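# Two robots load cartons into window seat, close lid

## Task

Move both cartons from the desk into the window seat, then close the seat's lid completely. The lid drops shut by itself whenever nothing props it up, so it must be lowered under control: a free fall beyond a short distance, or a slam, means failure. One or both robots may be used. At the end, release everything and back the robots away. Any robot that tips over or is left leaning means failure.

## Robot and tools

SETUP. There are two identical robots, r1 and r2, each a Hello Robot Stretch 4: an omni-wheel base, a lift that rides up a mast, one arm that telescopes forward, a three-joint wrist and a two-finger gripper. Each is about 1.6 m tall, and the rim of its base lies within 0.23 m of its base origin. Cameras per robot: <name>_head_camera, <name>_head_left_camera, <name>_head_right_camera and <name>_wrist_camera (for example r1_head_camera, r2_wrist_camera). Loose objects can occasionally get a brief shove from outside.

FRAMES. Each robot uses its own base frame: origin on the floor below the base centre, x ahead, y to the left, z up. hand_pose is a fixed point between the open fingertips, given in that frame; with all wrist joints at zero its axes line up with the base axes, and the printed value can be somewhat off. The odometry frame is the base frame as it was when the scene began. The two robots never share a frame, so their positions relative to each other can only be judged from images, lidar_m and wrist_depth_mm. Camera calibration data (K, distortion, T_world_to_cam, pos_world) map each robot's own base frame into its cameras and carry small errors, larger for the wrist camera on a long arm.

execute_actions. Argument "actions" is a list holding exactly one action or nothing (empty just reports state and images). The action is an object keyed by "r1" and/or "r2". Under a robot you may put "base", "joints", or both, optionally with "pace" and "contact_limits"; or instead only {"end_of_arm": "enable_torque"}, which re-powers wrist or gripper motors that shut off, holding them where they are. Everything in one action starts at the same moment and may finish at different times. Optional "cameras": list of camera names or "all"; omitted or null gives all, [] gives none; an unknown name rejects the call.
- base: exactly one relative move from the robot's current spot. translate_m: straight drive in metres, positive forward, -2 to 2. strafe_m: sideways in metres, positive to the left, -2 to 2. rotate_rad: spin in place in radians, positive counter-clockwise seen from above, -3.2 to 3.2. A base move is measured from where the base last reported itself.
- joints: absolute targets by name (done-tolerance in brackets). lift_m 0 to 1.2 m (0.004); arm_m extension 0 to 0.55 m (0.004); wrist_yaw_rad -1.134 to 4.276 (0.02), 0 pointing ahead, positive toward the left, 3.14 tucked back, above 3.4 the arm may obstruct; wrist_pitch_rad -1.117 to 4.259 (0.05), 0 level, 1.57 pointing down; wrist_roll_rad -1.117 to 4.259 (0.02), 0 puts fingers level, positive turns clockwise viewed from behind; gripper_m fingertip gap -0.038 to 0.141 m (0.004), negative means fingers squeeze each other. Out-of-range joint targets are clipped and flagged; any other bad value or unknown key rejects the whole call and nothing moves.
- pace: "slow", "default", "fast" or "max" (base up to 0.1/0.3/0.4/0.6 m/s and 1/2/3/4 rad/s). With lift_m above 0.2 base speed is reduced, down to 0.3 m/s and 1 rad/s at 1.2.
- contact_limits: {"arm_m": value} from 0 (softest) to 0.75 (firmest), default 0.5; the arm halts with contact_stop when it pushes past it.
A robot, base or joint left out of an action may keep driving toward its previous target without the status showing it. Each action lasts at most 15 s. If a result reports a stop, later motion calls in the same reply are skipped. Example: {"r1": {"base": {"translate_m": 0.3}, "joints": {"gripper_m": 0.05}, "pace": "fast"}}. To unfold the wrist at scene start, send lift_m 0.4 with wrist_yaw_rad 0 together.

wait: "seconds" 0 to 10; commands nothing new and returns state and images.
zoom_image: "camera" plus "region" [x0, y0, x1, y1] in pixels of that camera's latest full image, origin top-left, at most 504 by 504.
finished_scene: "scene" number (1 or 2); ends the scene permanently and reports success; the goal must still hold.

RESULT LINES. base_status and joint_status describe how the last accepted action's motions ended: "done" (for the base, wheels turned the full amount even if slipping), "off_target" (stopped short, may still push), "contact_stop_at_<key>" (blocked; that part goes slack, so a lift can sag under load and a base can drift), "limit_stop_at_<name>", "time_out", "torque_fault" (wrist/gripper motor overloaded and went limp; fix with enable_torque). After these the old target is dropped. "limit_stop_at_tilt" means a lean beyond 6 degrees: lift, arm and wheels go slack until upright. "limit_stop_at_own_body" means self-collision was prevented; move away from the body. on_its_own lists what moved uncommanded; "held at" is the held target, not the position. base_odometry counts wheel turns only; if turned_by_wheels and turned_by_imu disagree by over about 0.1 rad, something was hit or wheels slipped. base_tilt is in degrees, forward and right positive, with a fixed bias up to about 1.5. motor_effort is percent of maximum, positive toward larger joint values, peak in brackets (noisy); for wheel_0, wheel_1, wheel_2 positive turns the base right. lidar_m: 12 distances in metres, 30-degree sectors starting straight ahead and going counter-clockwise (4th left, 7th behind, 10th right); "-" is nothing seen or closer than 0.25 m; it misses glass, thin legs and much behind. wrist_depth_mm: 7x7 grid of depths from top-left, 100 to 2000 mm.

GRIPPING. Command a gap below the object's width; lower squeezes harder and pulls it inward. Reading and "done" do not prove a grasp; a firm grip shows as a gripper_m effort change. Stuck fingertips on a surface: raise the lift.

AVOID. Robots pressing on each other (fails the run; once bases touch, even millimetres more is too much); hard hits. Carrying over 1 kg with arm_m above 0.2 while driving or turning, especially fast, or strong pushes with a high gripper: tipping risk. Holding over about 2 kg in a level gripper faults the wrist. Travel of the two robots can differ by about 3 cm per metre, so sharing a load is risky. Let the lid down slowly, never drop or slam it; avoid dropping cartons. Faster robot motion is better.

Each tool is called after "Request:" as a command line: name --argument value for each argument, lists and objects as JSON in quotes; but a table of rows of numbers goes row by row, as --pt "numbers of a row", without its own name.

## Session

Request:
execute_actions --actions '[]'

Scene clock: 0.00 s.
r1.base_odometry: x=+0.000 y=+0.000 heading=+0.000 (m, m, rad; r1's odometry frame)
r1.turned_by_wheels: +0.000 (rad since the last result)
r1.turned_by_imu: +0.000 (rad since the last result)
r1.base_tilt: forward=+0.2 right=-0.7 (deg)
r1.lidar_m: 1.17 1.13 1.26 1.95 1.97 1.53 2.02 2.28 1.69 1.50 1.75 1.46
r1.base_status: not commanded
r1.joint_positions: lift_m=+0.284 arm_m=-0.001 wrist_yaw_rad=+3.186 wrist_pitch_rad=-0.013 wrist_roll_rad=+0.004 gripper_m=+0.057
r1.joint_status: not commanded
r1.motor_effort: lift_m=+19 arm_m=+0 wrist_yaw_rad=+0 wrist_pitch_rad=-8 wrist_roll_rad=+1 gripper_m=-3 wheel_0=+0 wheel_1=+0 wheel_2=+0 (%)
r1.hand_pose: x=-0.1221 y=+0.0744 z=+0.4662 quat_wxyz=(-0.022, +0.006, +0.002, +1.000) (m; r1's base frame)
r1.wrist_depth_mm: - 144 223 - - - - / - 109 142 - - - - / - 107 140 - - - 1808 / - 116 141 - - - 1863 / 145 142 - - - - 1863 / 210 - 1808 1921 211 1756 1576 / 208 1281 1098 165 1118 1025 1160
r2.base_odometry: x=+0.000 y=+0.000 heading=+0.000 (m, m, rad; r2's odometry frame)
r2.turned_by_wheels: +0.000 (rad since the last result)
r2.turned_by_imu: +0.000 (rad since the last result)
r2.base_tilt: forward=+1.1 right=+0.7 (deg)
r2.lidar_m: 1.88 2.27 1.79 1.36 1.31 1.49 1.14 1.11 1.22 1.66 1.64 1.42
r2.base_status: not commanded
r2.joint_positions: lift_m=+0.129 arm_m=-0.002 wrist_yaw_rad=+3.228 wrist_pitch_rad=+0.022 wrist_roll_rad=-0.003 gripper_m=+0.057
r2.joint_status: not commanded
r2.motor_effort: lift_m=+18 arm_m=+0 wrist_yaw_rad=+0 wrist_pitch_rad=-5 wrist_roll_rad=-2 gripper_m=-3 wheel_0=+0 wheel_1=+0 wheel_2=+0 (%)
r2.hand_pose: x=-0.1264 y=+0.0621 z=+0.3006 quat_wxyz=(-0.043, -0.011, -0.002, +0.999) (m; r2's base frame)
r2.wrist_depth_mm: - - 135 1308 1430 1576 1863 / - - 134 1336 1430 1576 1756 / - - 135 1336 1430 1618 1756 / - 138 137 1336 1499 1618 1808 / 187 1118 1205 1336 1464 1618 1756 / 193 1098 195 1138 195 1160 1138 / 195 286 750 107 778 715 768
pictures: r1_head_camera, r1_head_left_camera, r1_head_right_camera, r1_wrist_camera, r2_head_camera, r2_head_left_camera, r2_head_right_camera, r2_wrist_camera
camera_calibration (this result's frames):
r1_wrist_camera: T_world_to_cam=[[-0.0798069, 0.996508, -0.0245479, -0.0619603], [-0.04686, -0.0283498, -0.998499, 0.527821], [-0.995708, -0.0785368, 0.0489589, 0.0851518], [0, 0, 0, 1]] pos_world=[0.104575, 0.0833951, 0.521339]
r2_wrist_camera: T_world_to_cam=[[-0.0618797, 0.998045, 0.00879959, -0.0704834], [0.0432011, 0.0114865, -0.999, 0.356604], [-0.997148, -0.0614377, -0.0438274, 0.121941], [0, 0, 0, 1]] pos_world=[0.101826, 0.0737412, 0.362212]
Images, in order (width x height): r1_head_camera 420x560, r1_head_left_camera 420x672, r1_head_right_camera 420x672, r1_wrist_camera 616x392, r2_head_camera 420x560, r2_head_left_camera 420x672, r2_head_right_camera 420x672, r2_wrist_camera 616x392.

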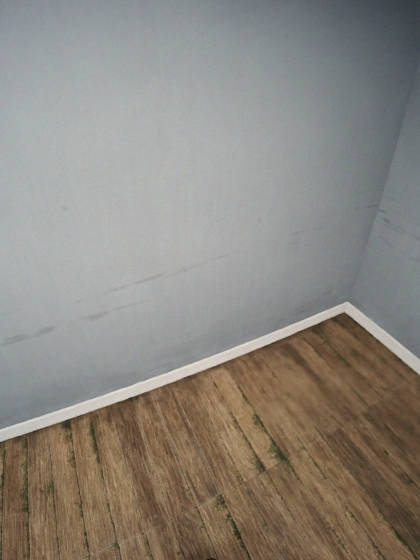

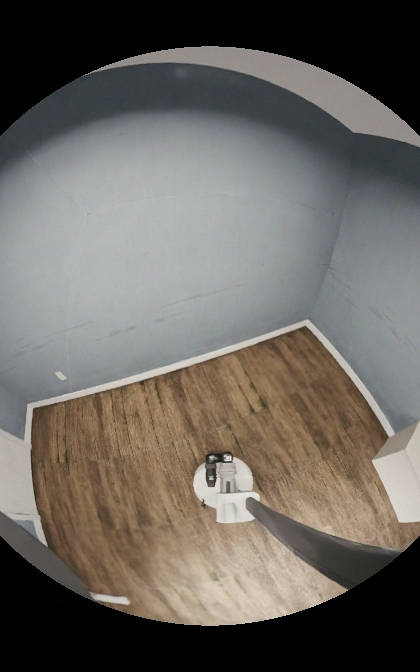

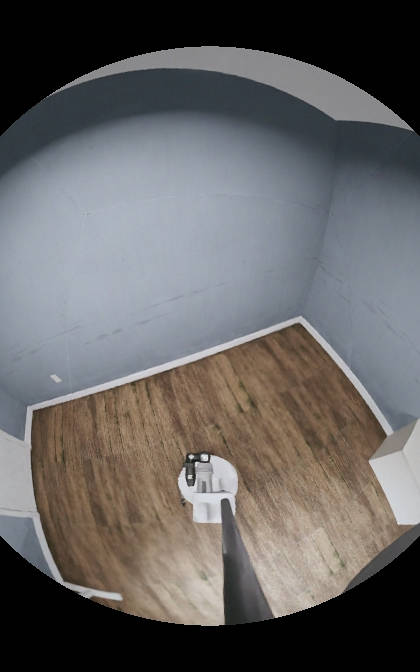

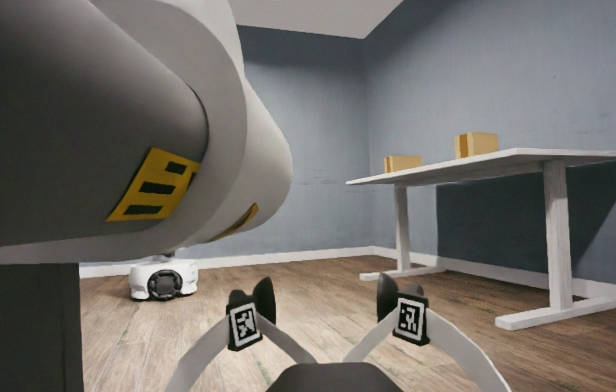

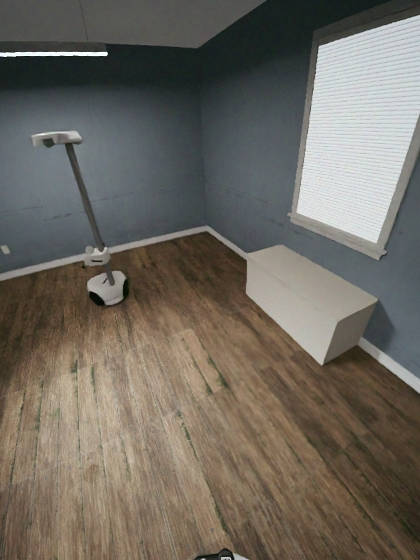

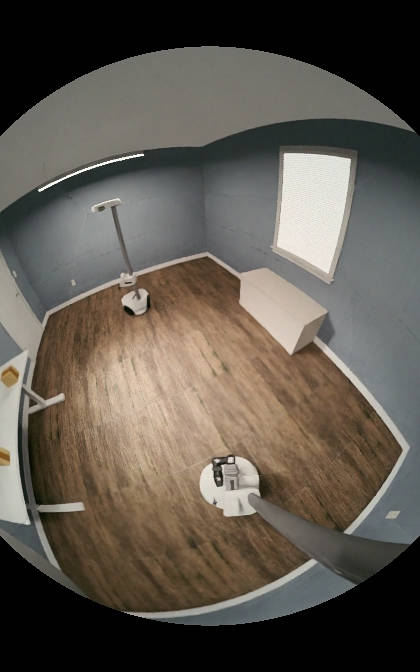

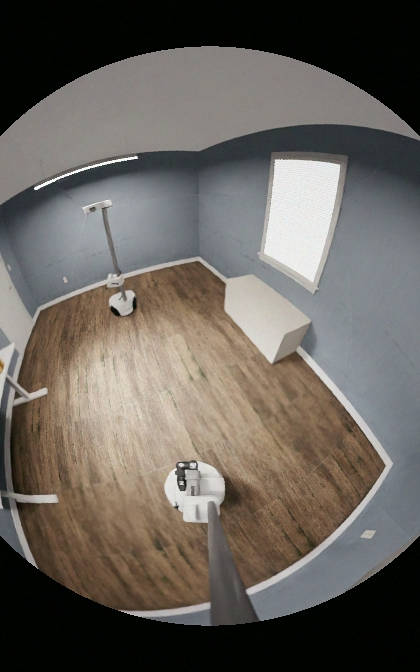

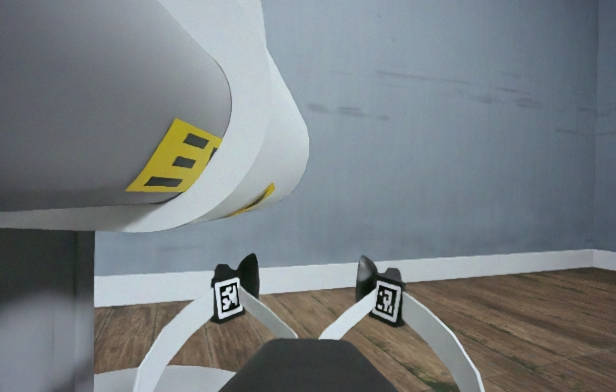

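Request:
zoom_image --camera "r2_head_camera" --region '[230, 220, 400, 380]'

Request:
zoom_image --camera "r2_head_camera" --region '[0, 110, 230, 330]'

Request:
zoom_image --camera "r2_head_left_camera" --region '[0, 330, 120, 540]'

Request:
zoom_image --camera "r1_wrist_camera" --region '[330, 100, 616, 340]'

Region (230, 220, 400, 380) of r2_head_camera's 420x560 image, scaled by 2.965, with more detail than that image has; it fills the top 474 rows of this view, and the rest is white.

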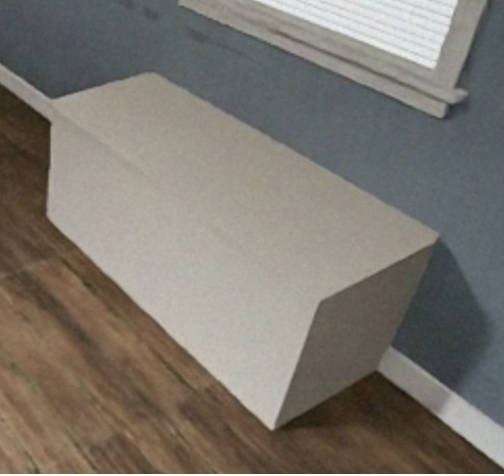

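Region (0, 110, 230, 330) of r2_head_camera's 420x560 image, scaled by 2.191, with more detail than that image has; it fills the top 482 rows of this view, and the rest is white.

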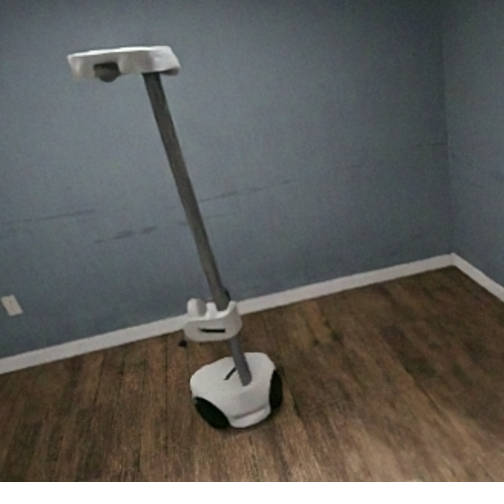

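Region (0, 330, 120, 540) of r2_head_left_camera's 420x672 image, scaled by 2.400, with more detail than that image has; it fills the left 288 columns of this view, and the rest is white.

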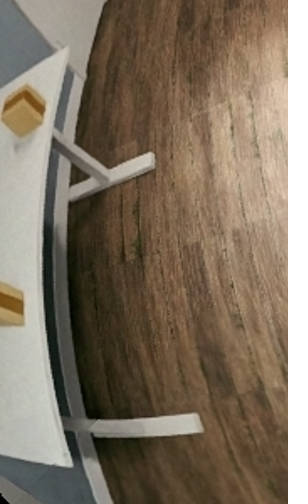

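Region (330, 100, 616, 340) of r1_wrist_camera's 616x392 image, scaled by 1.762; it fills the top 423 rows of this view, and the rest is white.

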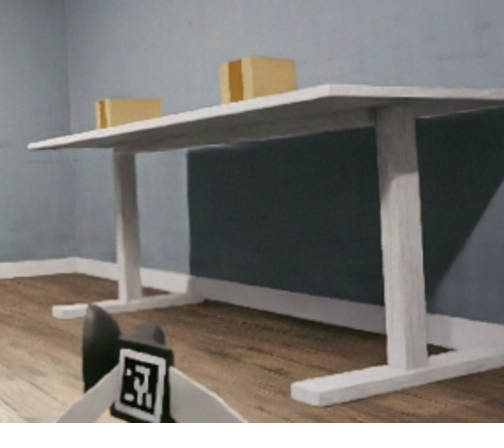

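Request:
zoom_image --camera "r1_head_right_camera" --region '[320, 390, 420, 550]'

Region (320, 390, 420, 550) of r1_head_right_camera's 420x672 image, scaled by 3.150, with more detail than that image has; it fills the left 315 columns of this view, and the rest is white.

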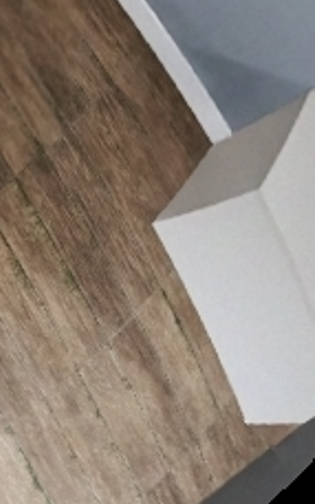

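Request:
zoom_image --camera "r2_head_left_camera" --region '[0, 345, 50, 405]'

Request:
zoom_image --camera "r2_head_left_camera" --region '[0, 430, 50, 490]'

Request:
zoom_image --camera "r1_wrist_camera" --region '[370, 120, 520, 190]'

Region (0, 345, 50, 405) of r2_head_left_camera's 420x672 image, scaled by 8.400, with more detail than that image has.

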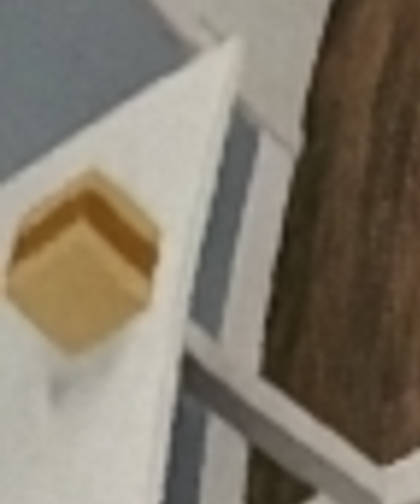

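Region (0, 430, 50, 490) of r2_head_left_camera's 420x672 image, scaled by 8.400, with more detail than that image has.

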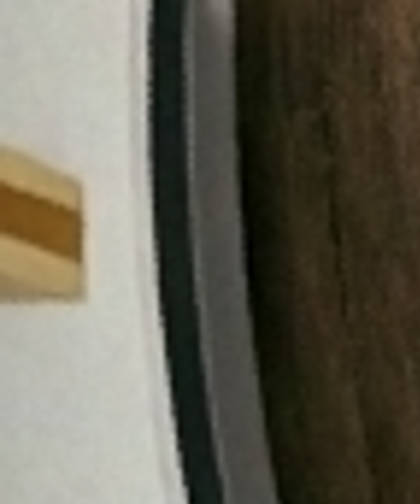

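Region (370, 120, 520, 190) of r1_wrist_camera's 616x392 image, scaled by 3.360; it fills the top 235 rows of this view, and the rest is white.

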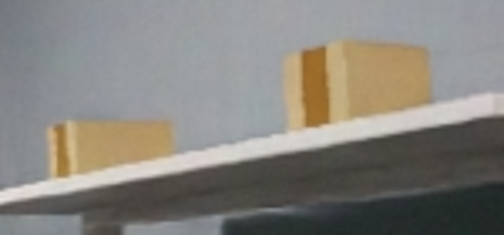

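Request:
execute_actions --actions '[{"r1": {"base": {"strafe_m": -1.06}, "joints": {"lift_m": 0.42, "arm_m": 0.03, "wrist_yaw_rad": -0.65, "wrist_pitch_rad": 1.571, "wrist_roll_rad": 0.92, "gripper_m": 0.0}, "pace": "max"}, "r2": {"base": {"strafe_m": 0.52}, "joints": {"lift_m": 0.63, "wrist_yaw_rad": 0.0, "wrist_pitch_rad": 0.0, "wrist_roll_rad": 0.0, "gripper_m": 0.141, "arm_m": 0.2}, "pace": "max"}}]' --cameras '["r1_head_right_camera", "r2_head_left_camera", "r2_head_camera"]'

Scene clock: 23.20 s.
r1.base_odometry: x=+0.000 y=-1.060 heading=+0.000 (m, m, rad; r1's odometry frame)
r1.turned_by_wheels: +0.000 (rad since the last result)
r1.turned_by_imu: +0.000 (rad since the last result)
r1.base_tilt: forward=+0.3 right=-0.7 (deg)
r1.lidar_m: 1.29 1.55 1.70 2.58 2.28 1.92 1.63 0.87 0.42 0.50 0.74 0.83
r1.base_status: done
r1.joint_positions: lift_m=+0.420 arm_m=+0.029 wrist_yaw_rad=-0.650 wrist_pitch_rad=+1.571 wrist_roll_rad=+0.920 gripper_m=+0.000
r1.joint_status: all done
r1.motor_effort: lift_m=+20(25) arm_m=+8(7) wrist_yaw_rad=-2(7) wrist_pitch_rad=-1(4) wrist_roll_rad=+3(6) gripper_m=-3(3) wheel_0=+0(13) wheel_1=+0(12) wheel_2=+0(0) (%)
r1.hand_pose: x=+0.1465 y=-0.0696 z=+0.3096 quat_wxyz=(+0.500, +0.500, +0.500, -0.500) (m; r1's base frame)
r1.wrist_depth_mm: 549 549 539 539 539 535 535 / 544 544 539 539 535 530 530 / 544 544 535 535 342 325 342 / 539 535 535 347 320 319 317 / 535 535 530 320 319 319 315 / 535 530 530 205 317 317 315 / 535 530 173 167 315 314 314
r2.base_odometry: x=+0.000 y=+0.520 heading=+0.000 (m, m, rad; r2's odometry frame)
r2.turned_by_wheels: +0.000 (rad since the last result)
r2.turned_by_imu: -0.002 (rad since the last result)
r2.base_tilt: forward=+1.1 right=+0.7 (deg)
r2.lidar_m: 2.07 3.41 1.11 0.84 0.83 1.75 1.38 1.34 1.46 2.10 1.77 1.78
r2.base_status: done
r2.joint_positions: lift_m=+0.630 arm_m=+0.199 wrist_yaw_rad=+0.000 wrist_pitch_rad=+0.002 wrist_roll_rad=+0.000 gripper_m=+0.141
r2.joint_status: all done
r2.motor_effort: lift_m=+21(24) arm_m=+7(9) wrist_yaw_rad=+0(10) wrist_pitch_rad=-5(11) wrist_roll_rad=-1(0) gripper_m=+1(3) wheel_0=+0(14) wheel_1=-1(16) wheel_2=+0(2) (%)
r2.hand_pose: x=+0.6582 y=-0.0873 z=+0.8073 quat_wxyz=(+1.000, +0.000, +0.001, +0.000) (m; r2's base frame)
r2.wrist_depth_mm: - - - - - - 1756 / - - - - - - 1661 / - - - - - - 1708 / - - - - - - 1756 / - - - - - - 1708 / - - - - 1808 1499 1397 / 1808 1808 1808 107 1618 1537 1336
pictures: r1_head_right_camera, r2_head_camera, r2_head_left_camera
Images, in order (width x height): r1_head_right_camera 420x672, r2_head_camera 420x560, r2_head_left_camera 420x672.

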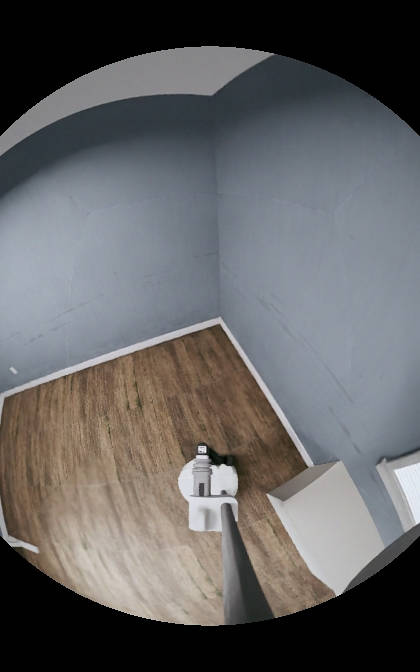

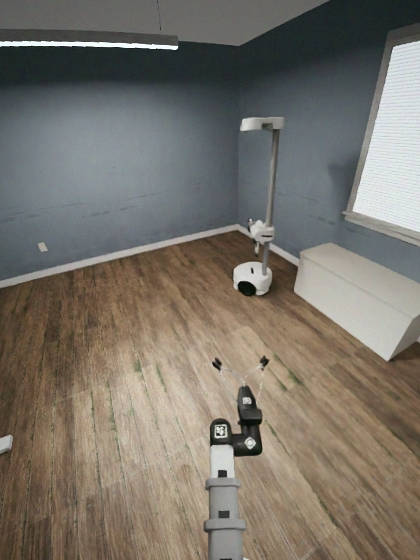

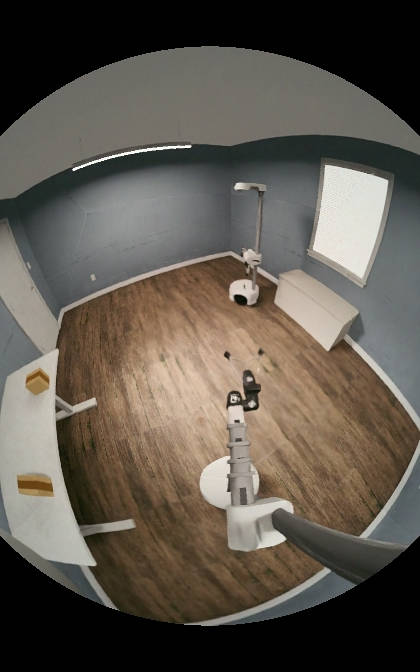

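Request:
zoom_image --camera "r1_head_right_camera" --region '[250, 440, 400, 610]'

Request:
zoom_image --camera "r2_head_left_camera" --region '[0, 340, 120, 570]'

Region (250, 440, 400, 610) of r1_head_right_camera's 420x672 image, scaled by 2.965, with more detail than that image has; it fills the left 445 columns of this view, and the rest is white.

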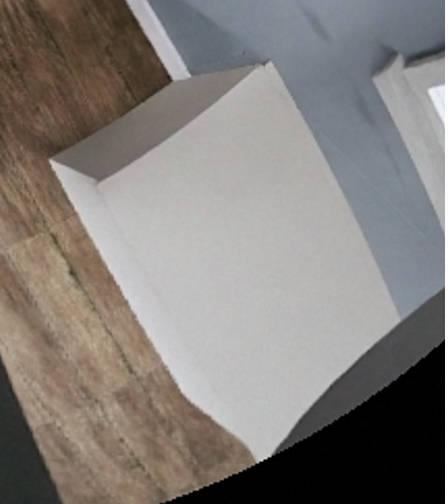

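Region (0, 340, 120, 570) of r2_head_left_camera's 420x672 image, scaled by 2.191, with more detail than that image has; it fills the left 263 columns of this view, and the rest is white.

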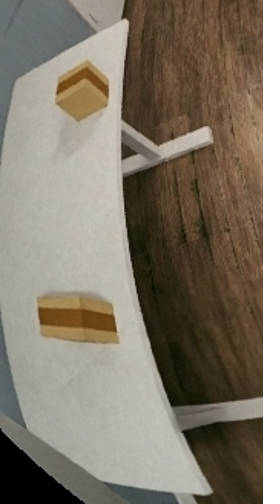

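Request:
execute_actions --actions '[{"r1": {"base": {"rotate_rad": -1.165}, "pace": "max"}, "r2": {"base": {"rotate_rad": 1.806}, "joints": {"arm_m": 0.33}, "pace": "max"}}]' --cameras '["r1_head_camera", "r1_wrist_camera", "r1_head_right_camera", "r2_wrist_camera", "r2_head_camera"]'

Scene clock: 28.93 s.
r1.base_odometry: x=+0.000 y=-1.060 heading=-1.165 (m, m, rad; r1's odometry frame)
r1.turned_by_wheels: -1.165 (rad since the last result)
r1.turned_by_imu: -1.168 (rad since the last result)
r1.base_tilt: forward=+0.3 right=-0.8 (deg)
r1.lidar_m: 0.74 0.81 1.09 1.55 1.58 2.29 2.97 2.28 2.09 1.26 0.47 0.44
r1.base_status: done
r1.joint_positions: lift_m=+0.420 arm_m=+0.029 wrist_yaw_rad=-0.650 wrist_pitch_rad=+1.571 wrist_roll_rad=+0.920 gripper_m=+0.000
r1.joint_status: not commanded
r1.motor_effort: lift_m=+20(20) arm_m=+8(8) wrist_yaw_rad=+0(1) wrist_pitch_rad=-2(0) wrist_roll_rad=+3(2) gripper_m=-5(2) wheel_0=+0(4) wheel_1=+0(8) wheel_2=-1(6) (%)
r1.hand_pose: x=+0.1465 y=-0.0696 z=+0.3096 quat_wxyz=(+0.500, +0.500, +0.500, -0.500) (m; r1's base frame)
r1.wrist_depth_mm: 357 407 539 539 535 535 535 / 500 512 539 539 539 535 530 / 539 539 539 535 342 325 342 / 539 539 535 345 320 319 319 / 535 535 530 320 319 317 317 / 535 530 530 205 315 315 315 / 535 530 173 167 314 314 314
r2.base_odometry: x=+0.000 y=+0.520 heading=+1.806 (m, m, rad; r2's odometry frame)
r2.turned_by_wheels: +1.806 (rad since the last result)
r2.turned_by_imu: +1.832 (rad since the last result)
r2.base_tilt: forward=+1.1 right=+0.6 (deg)
r2.lidar_m: 0.83 0.83 1.52 1.34 1.35 1.63 2.12 1.77 2.05 3.41 3.00 0.96
r2.base_status: done
r2.joint_positions: lift_m=+0.630 arm_m=+0.329 wrist_yaw_rad=+0.000 wrist_pitch_rad=+0.002 wrist_roll_rad=+0.000 gripper_m=+0.141
r2.joint_status: all done
r2.motor_effort: lift_m=+21(21) arm_m=+5(7) wrist_yaw_rad=-1(4) wrist_pitch_rad=-5(5) wrist_roll_rad=-1(0) gripper_m=-2(1) wheel_0=+1(8) wheel_1=+1(9) wheel_2=+1(10) (%)
r2.hand_pose: x=+0.7884 y=-0.0873 z=+0.8074 quat_wxyz=(+1.000, +0.000, +0.001, +0.000) (m; r2's base frame)
r2.wrist_depth_mm: 991 1042 1078 1138 1182 1229 1308 / 976 1008 1078 1118 1182 1255 1281 / 991 1042 1078 1138 1229 1255 1308 / 976 1025 1078 1118 1205 1255 1308 / 960 878 750 402 960 976 1008 / 436 375 382 402 392 394 477 / 296 301 306 107 342 362 1308
pictures: r1_head_camera, r1_head_right_camera, r1_wrist_camera, r2_head_camera, r2_wrist_camera
camera_calibration (this result's frames):
r1_wrist_camera: T_world_to_cam=[[-0.9992, 0.0199467, -0.034656, 0.169054], [0.0211702, 0.999152, -0.0353036, 0.143286], [0.0339224, -0.036009, -0.998776, 0.525436], [0, 0, 0, 1]] pos_world=[0.148061, -0.127616, 0.535709]
r2_wrist_camera: T_world_to_cam=[[-0.0246515, -0.999678, 0.00600164, -0.0707412], [-0.0245962, -0.00539514, -0.999683, 0.877665], [0.999393, -0.0247913, -0.0244553, -0.53942], [0, 0, 0, 1]] pos_world=[0.558936, -0.0793562, 0.864619]
Images, in order (width x height): r1_head_camera 420x560, r1_head_right_camera 420x672, r1_wrist_camera 616x392, r2_head_camera 420x560, r2_wrist_camera 616x392.

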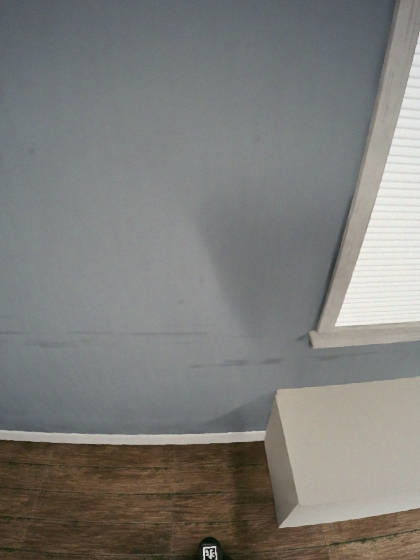

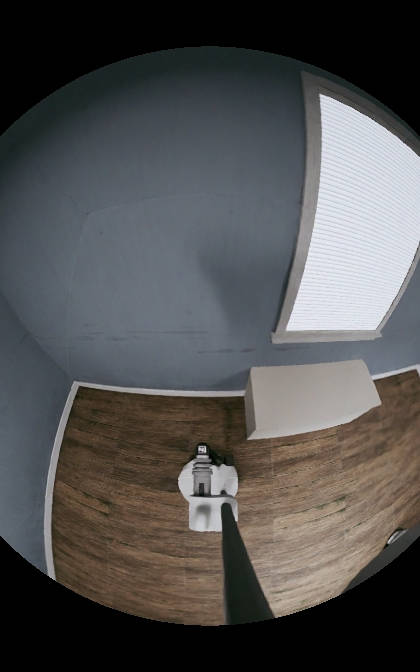

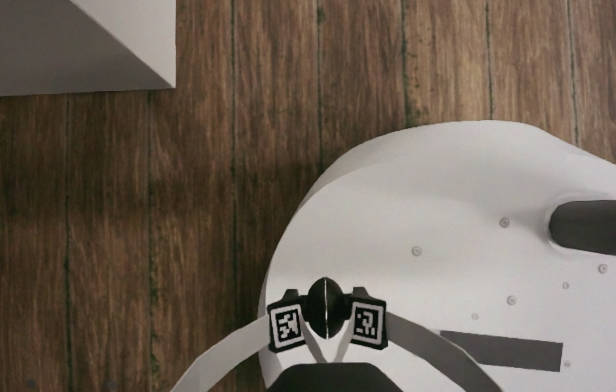

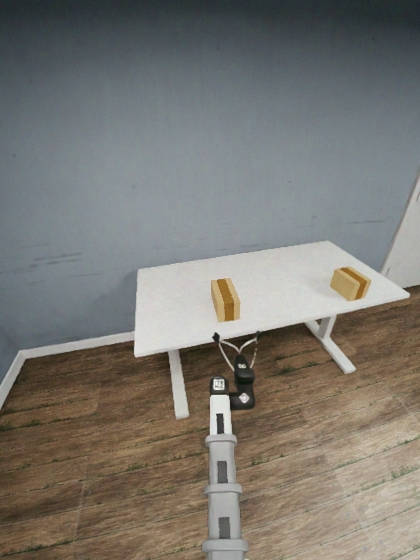

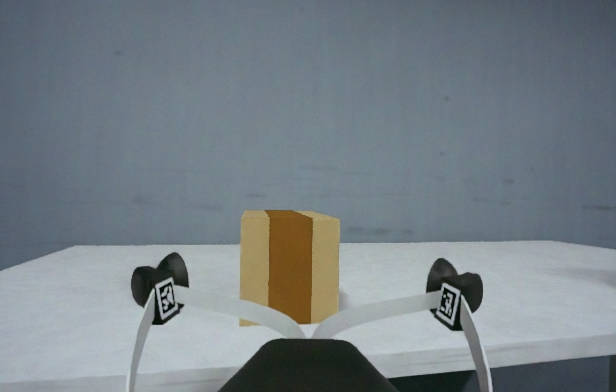

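Request:
zoom_image --camera "r2_wrist_camera" --region '[220, 190, 370, 340]'

Request:
zoom_image --camera "r1_head_camera" --region '[250, 370, 420, 540]'

Request:
zoom_image --camera "r1_wrist_camera" --region '[0, 0, 240, 150]'

Region (220, 190, 370, 340) of r2_wrist_camera's 616x392 image, scaled by 3.360.

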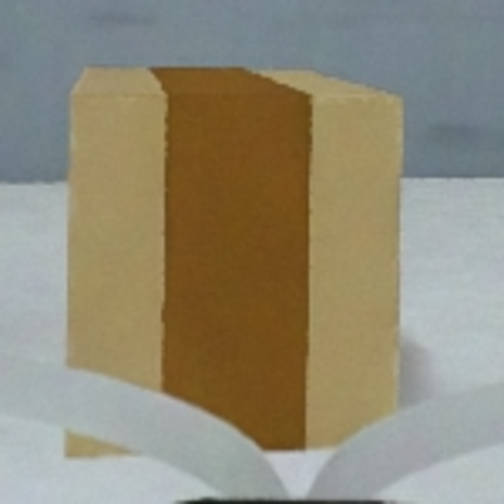

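Region (250, 370, 420, 540) of r1_head_camera's 420x560 image, scaled by 2.965, with more detail than that image has.

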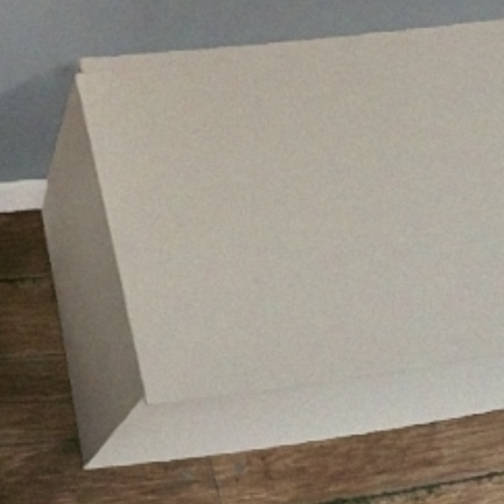

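Region (0, 0, 240, 150) of r1_wrist_camera's 616x392 image, scaled by 2.100; it fills the top 315 rows of this view, and the rest is white.

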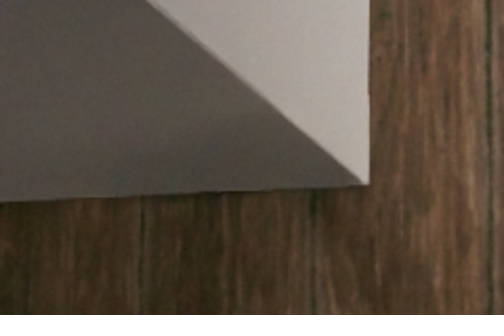

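Request:
execute_actions --actions '[{"r1": {"base": {"strafe_m": -0.18}, "joints": {"arm_m": 0.155, "lift_m": 0.355}, "pace": "max"}, "r2": {"joints": {"arm_m": 0.535, "lift_m": 0.60, "wrist_yaw_rad": 0.07}, "pace": "max"}}]' --cameras '["r1_head_camera", "r1_wrist_camera", "r2_wrist_camera"]'

Scene clock: 37.67 s.
r1.base_odometry: x=-0.165 y=-1.131 heading=-1.165 (m, m, rad; r1's odometry frame)
r1.turned_by_wheels: +0.000 (rad since the last result)
r1.turned_by_imu: +0.001 (rad since the last result)
r1.base_tilt: forward=+0.3 right=-0.7 (deg)
r1.lidar_m: 0.48 0.80 1.09 1.71 1.81 2.51 2.60 2.12 1.92 2.76 0.48 0.36
r1.base_status: done
r1.joint_positions: lift_m=+0.355 arm_m=+0.154 wrist_yaw_rad=-0.650 wrist_pitch_rad=+1.571 wrist_roll_rad=+0.920 gripper_m=+0.000
r1.joint_status: all done
r1.motor_effort: lift_m=+17(16) arm_m=+8(6) wrist_yaw_rad=+1(1) wrist_pitch_rad=-2(0) wrist_roll_rad=+2(2) gripper_m=-5(5) wheel_0=-1(10) wheel_1=+2(10) wheel_2=+0(1) (%)
r1.hand_pose: x=+0.2715 y=-0.0696 z=+0.2449 quat_wxyz=(+0.500, +0.500, +0.500, -0.500) (m; r1's base frame)
r1.wrist_depth_mm: - 143 286 469 473 473 469 / 107 142 283 469 469 469 466 / 107 142 281 469 466 466 267 / 110 151 319 469 466 257 255 / 469 473 466 466 413 254 254 / 469 469 466 206 256 253 252 / 466 462 173 167 263 252 251
r2.base_odometry: x=+0.000 y=+0.520 heading=+1.806 (m, m, rad; r2's odometry frame)
r2.turned_by_wheels: +0.000 (rad since the last result)
r2.turned_by_imu: -0.002 (rad since the last result)
r2.base_tilt: forward=+1.2 right=+0.6 (deg)
r2.lidar_m: 0.82 0.83 1.54 1.34 1.36 1.61 2.12 1.76 1.94 3.42 2.97 0.96
r2.base_status: not commanded
r2.joint_positions: lift_m=+0.600 arm_m=+0.534 wrist_yaw_rad=+0.070 wrist_pitch_rad=+0.002 wrist_roll_rad=+0.000 gripper_m=+0.141
r2.joint_status: all done
r2.motor_effort: lift_m=+16(17) arm_m=+7(8) wrist_yaw_rad=+1(6) wrist_pitch_rad=-6(5) wrist_roll_rad=+1(0) gripper_m=+1(0) wheel_0=+1(1) wheel_1=+1(1) wheel_2=-1(0) (%)
r2.hand_pose: x=+0.9984 y=-0.0670 z=+0.7778 quat_wxyz=(+0.999, +0.000, +0.001, +0.035) (m; r2's base frame)
r2.wrist_depth_mm: 820 866 891 917 931 976 1008 / 831 866 878 904 931 976 1008 / 831 842 891 904 946 960 991 / 831 866 878 193 931 976 1008 / 676 691 189 191 196 768 788 / 351 297 189 191 195 310 377 / 235 236 189 107 215 230 247
pictures: r1_head_camera, r1_wrist_camera, r2_wrist_camera
camera_calibration (this result's frames):
r1_wrist_camera: T_world_to_cam=[[-0.999192, 0.0201638, -0.034781, 0.291737], [0.0213949, 0.999144, -0.0353945, 0.138332], [0.0340376, -0.0361101, -0.998768, 0.456522], [0, 0, 0, 1]] pos_world=[0.273002, -0.127611, 0.471002]
r2_wrist_camera: T_world_to_cam=[[0.0451574, -0.998962, 0.00599451, -0.114696], [-0.0241437, -0.00709024, -0.999683, 0.852749], [0.998688, 0.0449984, -0.0244388, -0.744147], [0, 0, 0, 1]] pos_world=[0.768938, -0.0750449, 0.83498]
Images, in order (width x height): r1_head_camera 420x560, r1_wrist_camera 616x392, r2_wrist_camera 616x392.

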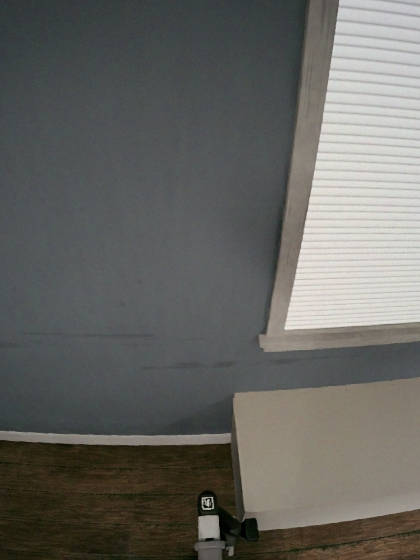

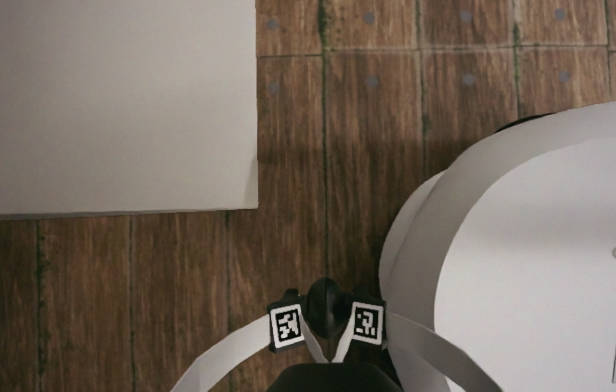

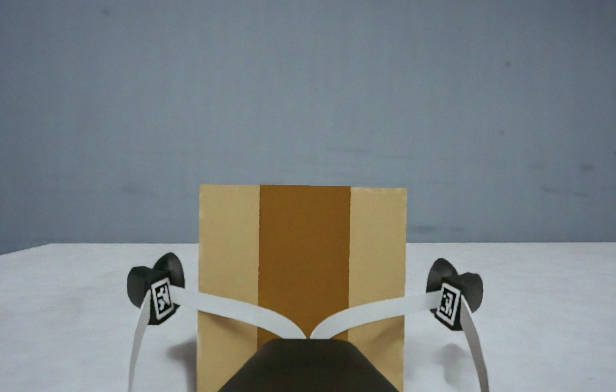

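Request:
execute_actions --actions '[{"r1": {"joints": {"lift_m": 0.245, "arm_m": 0.158}, "pace": "max"}, "r2": {"joints": {"gripper_m": 0.075}, "pace": "max"}}]' --cameras '["r1_head_camera", "r1_wrist_camera", "r2_wrist_camera"]'

Scene clock: 42.70 s.
r1.base_odometry: x=-0.165 y=-1.131 heading=-1.165 (m, m, rad; r1's odometry frame)
r1.turned_by_wheels: +0.000 (rad since the last result)
r1.turned_by_imu: +0.001 (rad since the last result)
r1.base_tilt: forward=+0.3 right=-0.7 (deg)
r1.lidar_m: 0.51 0.79 1.12 1.72 1.82 2.54 2.60 2.13 1.92 2.78 0.46 0.35
r1.base_status: not commanded
r1.joint_positions: lift_m=+0.245 arm_m=+0.157 wrist_yaw_rad=-0.650 wrist_pitch_rad=+1.571 wrist_roll_rad=+0.920 gripper_m=+0.000
r1.joint_status: all done
r1.motor_effort: lift_m=+17(16) arm_m=+8(6) wrist_yaw_rad=+0(0) wrist_pitch_rad=-1(3) wrist_roll_rad=+3(3) gripper_m=-4(5) wheel_0=+0(1) wheel_1=+1(1) wheel_2=+0(0) (%)
r1.hand_pose: x=+0.2745 y=-0.0696 z=+0.1349 quat_wxyz=(+0.500, +0.500, +0.500, -0.500) (m; r1's base frame)
r1.wrist_depth_mm: - 137 272 364 362 362 359 / 103 136 271 364 362 359 359 / - 136 267 362 357 359 213 / - 145 306 359 357 243 179 / 362 362 359 359 357 206 159 / 359 362 357 205 238 184 148 / 359 357 173 167 213 154 -
r2.base_odometry: x=+0.000 y=+0.520 heading=+1.806 (m, m, rad; r2's odometry frame)
r2.turned_by_wheels: +0.000 (rad since the last result)
r2.turned_by_imu: -0.002 (rad since the last result)
r2.base_tilt: forward=+1.2 right=+0.7 (deg)
r2.lidar_m: 0.82 0.80 1.54 1.33 1.36 1.64 2.12 1.77 1.96 3.40 2.99 0.93
r2.base_status: not commanded
r2.joint_positions: lift_m=+0.600 arm_m=+0.534 wrist_yaw_rad=+0.073 wrist_pitch_rad=+0.002 wrist_roll_rad=+0.000 gripper_m=+0.075
r2.joint_status: all done
r2.motor_effort: lift_m=+16(16) arm_m=+6(8) wrist_yaw_rad=-8(6) wrist_pitch_rad=-5(5) wrist_roll_rad=-1(1) gripper_m=-16(15) wheel_0=+2(1) wheel_1=+1(1) wheel_2=+0(0) (%)
r2.hand_pose: x=+0.9989 y=-0.0662 z=+0.7778 quat_wxyz=(+0.999, +0.000, +0.001, +0.036) (m; r2's base frame)
r2.wrist_depth_mm: 842 866 891 917 946 960 1008 / 842 854 878 931 946 976 991 / 842 854 866 891 946 976 991 / 831 866 181 183 931 991 1008 / 683 699 181 182 187 768 788 / 347 317 181 183 186 338 379 / 235 224 180 107 188 230 247
pictures: r1_head_camera, r1_wrist_camera, r2_wrist_camera
camera_calibration (this result's frames):
r1_wrist_camera: T_world_to_cam=[[-0.999192, 0.0202689, -0.0347057, 0.290888], [0.0214954, 0.999144, -0.0353398, 0.134315], [0.0339597, -0.0360572, -0.998773, 0.346523], [0, 0, 0, 1]] pos_world=[0.275998, -0.127602, 0.36094]
r2_wrist_camera: T_world_to_cam=[[0.0477266, -0.998842, 0.00599458, -0.116517], [-0.0241255, -0.00715239, -0.999683, 0.852742], [0.998569, 0.0475668, -0.0244389, -0.744312], [0, 0, 0, 1]] pos_world=[0.76938, -0.0748789, 0.83498]
Images, in order (width x height): r1_head_camera 420x560, r1_wrist_camera 616x392, r2_wrist_camera 616x392.

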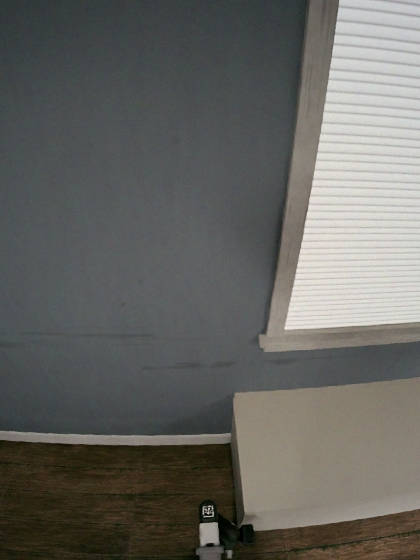

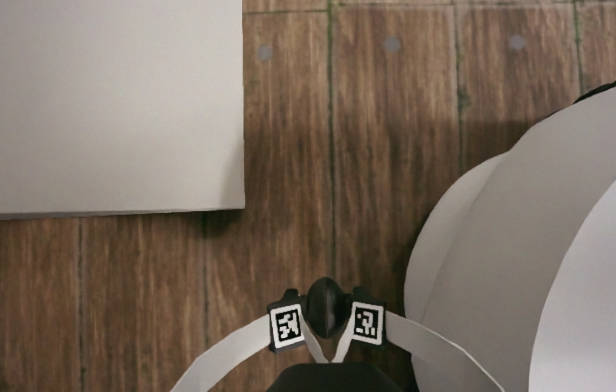

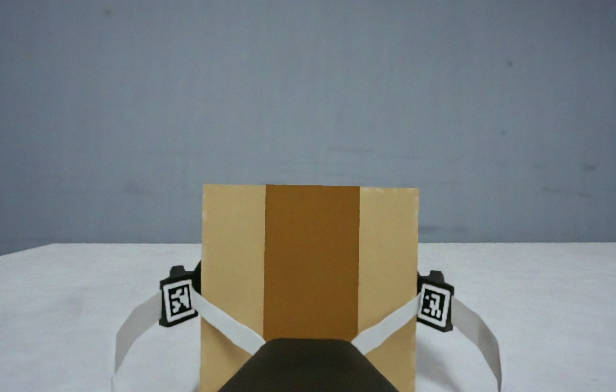

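Request:
zoom_image --camera "r1_head_camera" --region '[190, 380, 310, 560]'

Region (190, 380, 310, 560) of r1_head_camera's 420x560 image, scaled by 2.800, with more detail than that image has.

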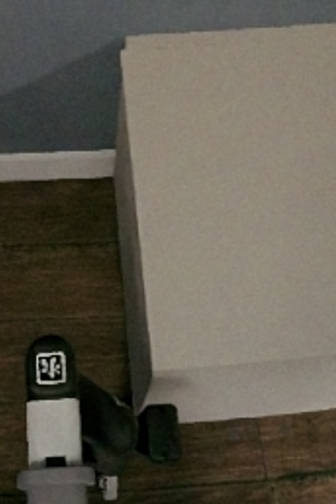

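Request:
execute_actions --actions '[{"r1": {"joints": {"lift_m": 0.37, "arm_m": 0.188}}, "r2": {"base": {"rotate_rad": -2.49}, "joints": {"lift_m": 0.655, "arm_m": 0.42, "wrist_yaw_rad": 0.0}, "pace": "max"}}]' --cameras '["r1_head_camera", "r1_wrist_camera", "r2_wrist_camera", "r2_head_camera"]'

Scene clock: 49.40 s.
r1.base_odometry: x=-0.165 y=-1.131 heading=-1.165 (m, m, rad; r1's odometry frame)
r1.turned_by_wheels: +0.000 (rad since the last result)
r1.turned_by_imu: +0.001 (rad since the last result)
r1.base_tilt: forward=+0.3 right=-0.7 (deg)
r1.lidar_m: 0.52 0.79 1.11 1.72 1.81 2.52 2.63 2.09 1.36 2.76 0.48 0.36
r1.base_status: not commanded
r1.joint_positions: lift_m=+0.369 arm_m=+0.187 wrist_yaw_rad=-0.648 wrist_pitch_rad=+1.575 wrist_roll_rad=+0.920 gripper_m=+0.000
r1.joint_status: all done
r1.motor_effort: lift_m=+29(31) arm_m=+7(10) wrist_yaw_rad=-4(7) wrist_pitch_rad=-13(15) wrist_roll_rad=+3(0) gripper_m=-5(4) wheel_0=+0(0) wheel_1=+1(1) wheel_2=+0(1) (%)
r1.hand_pose: x=+0.3037 y=-0.0689 z=+0.2589 quat_wxyz=(+0.499, +0.499, +0.502, -0.500) (m; r1's base frame)
r1.wrist_depth_mm: - - 157 480 480 480 480 / - - 156 480 480 480 484 / - - 154 480 477 480 293 / - - 212 477 477 303 267 / 480 477 480 477 480 267 266 / 477 477 477 204 310 266 265 / 477 477 173 167 307 266 264
r2.base_odometry: x=+0.000 y=+0.520 heading=-0.684 (m, m, rad; r2's odometry frame)
r2.turned_by_wheels: -2.490 (rad since the last result)
r2.turned_by_imu: -2.532 (rad since the last result)
r2.base_tilt: forward=+1.2 right=+0.6 (deg)
r2.lidar_m: 0.83 1.94 3.41 1.38 0.91 0.83 0.87 1.47 1.35 1.39 1.78 2.12
r2.base_status: done
r2.joint_positions: lift_m=+0.655 arm_m=+0.421 wrist_yaw_rad=+0.000 wrist_pitch_rad=+0.018 wrist_roll_rad=+0.000 gripper_m=+0.075
r2.joint_status: all done
r2.on_its_own: wrist_pitch_rad is at rest, and its effort (-50) is outside its rest range (-23 to +23)
r2.motor_effort: lift_m=+23(27) arm_m=-8(10) wrist_yaw_rad=+0(49) wrist_pitch_rad=-50(59) wrist_roll_rad=-1(4) gripper_m=-17(18) wheel_0=+0(16) wheel_1=+0(13) wheel_2=+1(16) (%)
r2.hand_pose: x=+0.8807 y=-0.0874 z=+0.8277 quat_wxyz=(+1.000, +0.000, +0.009, +0.000) (m; r2's base frame)
r2.wrist_depth_mm: - - 1808 1576 1430 1255 1205 / - - 1808 1618 1430 1308 1229 / - - 1808 1618 1464 1308 1205 / - - 1756 1618 1499 1336 1205 / 1397 - 231 224 1397 1308 1205 / - 1499 187 184 187 1281 1229 / 1255 1499 154 107 155 1336 1229
pictures: r1_head_camera, r1_wrist_camera, r2_head_camera, r2_wrist_camera
camera_calibration (this result's frames):
r1_wrist_camera: T_world_to_cam=[[-0.999338, 0.0187301, -0.0312048, 0.323412], [0.0197527, 0.999267, -0.0327924, 0.137273], [0.0305678, -0.033387, -0.998975, 0.470686], [0, 0, 0, 1]] pos_world=[0.306098, -0.127515, 0.484797]
r2_wrist_camera: T_world_to_cam=[[-0.024813, -0.999674, 0.00601568, -0.0685308], [-0.0402843, -0.00501278, -0.999176, 0.913613], [0.99888, -0.0250349, -0.0401468, -0.617687], [0, 0, 0, 1]] pos_world=[0.652099, -0.0793924, 0.888474]
Images, in order (width x height): r1_head_camera 420x560, r1_wrist_camera 616x392, r2_head_camera 420x560, r2_wrist_camera 616x392.

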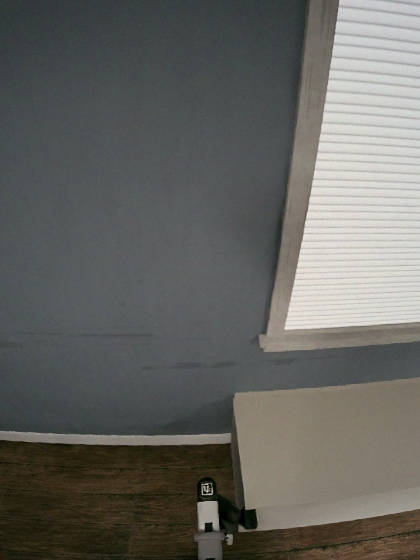

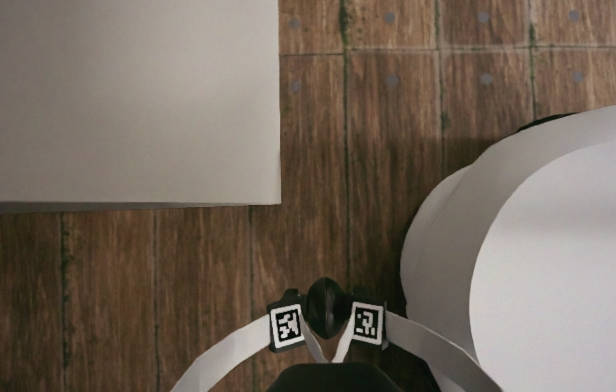

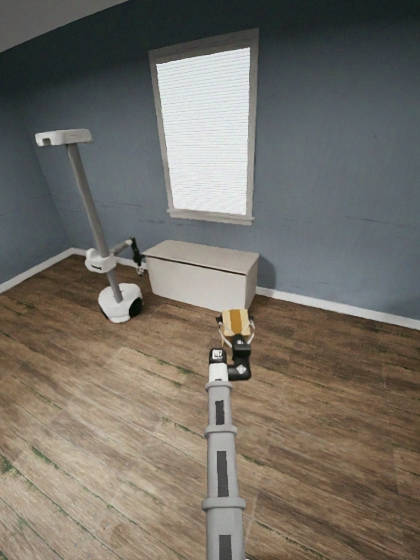

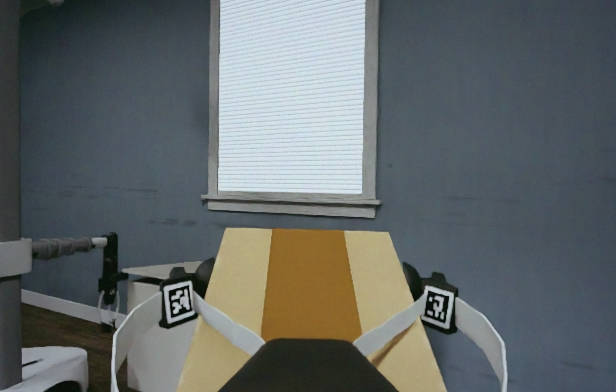

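Request:
zoom_image --camera "r2_head_camera" --region '[120, 225, 280, 345]'

Request:
zoom_image --camera "r1_wrist_camera" --region '[0, 120, 160, 260]'

Region (120, 225, 280, 345) of r2_head_camera's 420x560 image, scaled by 3.150, with more detail than that image has; it fills the top 378 rows of this view, and the rest is white.

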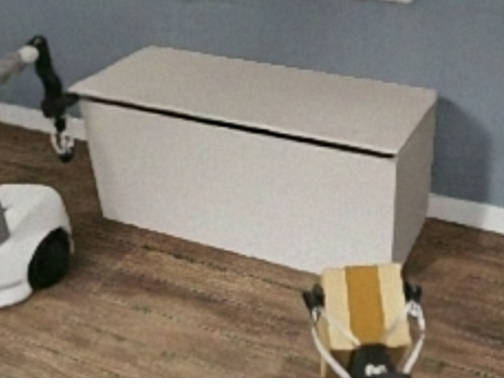

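Region (0, 120, 160, 260) of r1_wrist_camera's 616x392 image, scaled by 3.150; it fills the top 441 rows of this view, and the rest is white.

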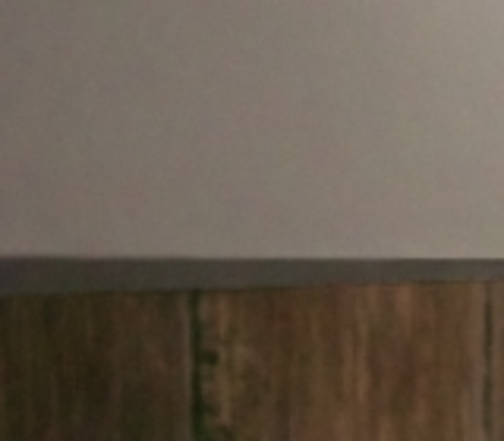

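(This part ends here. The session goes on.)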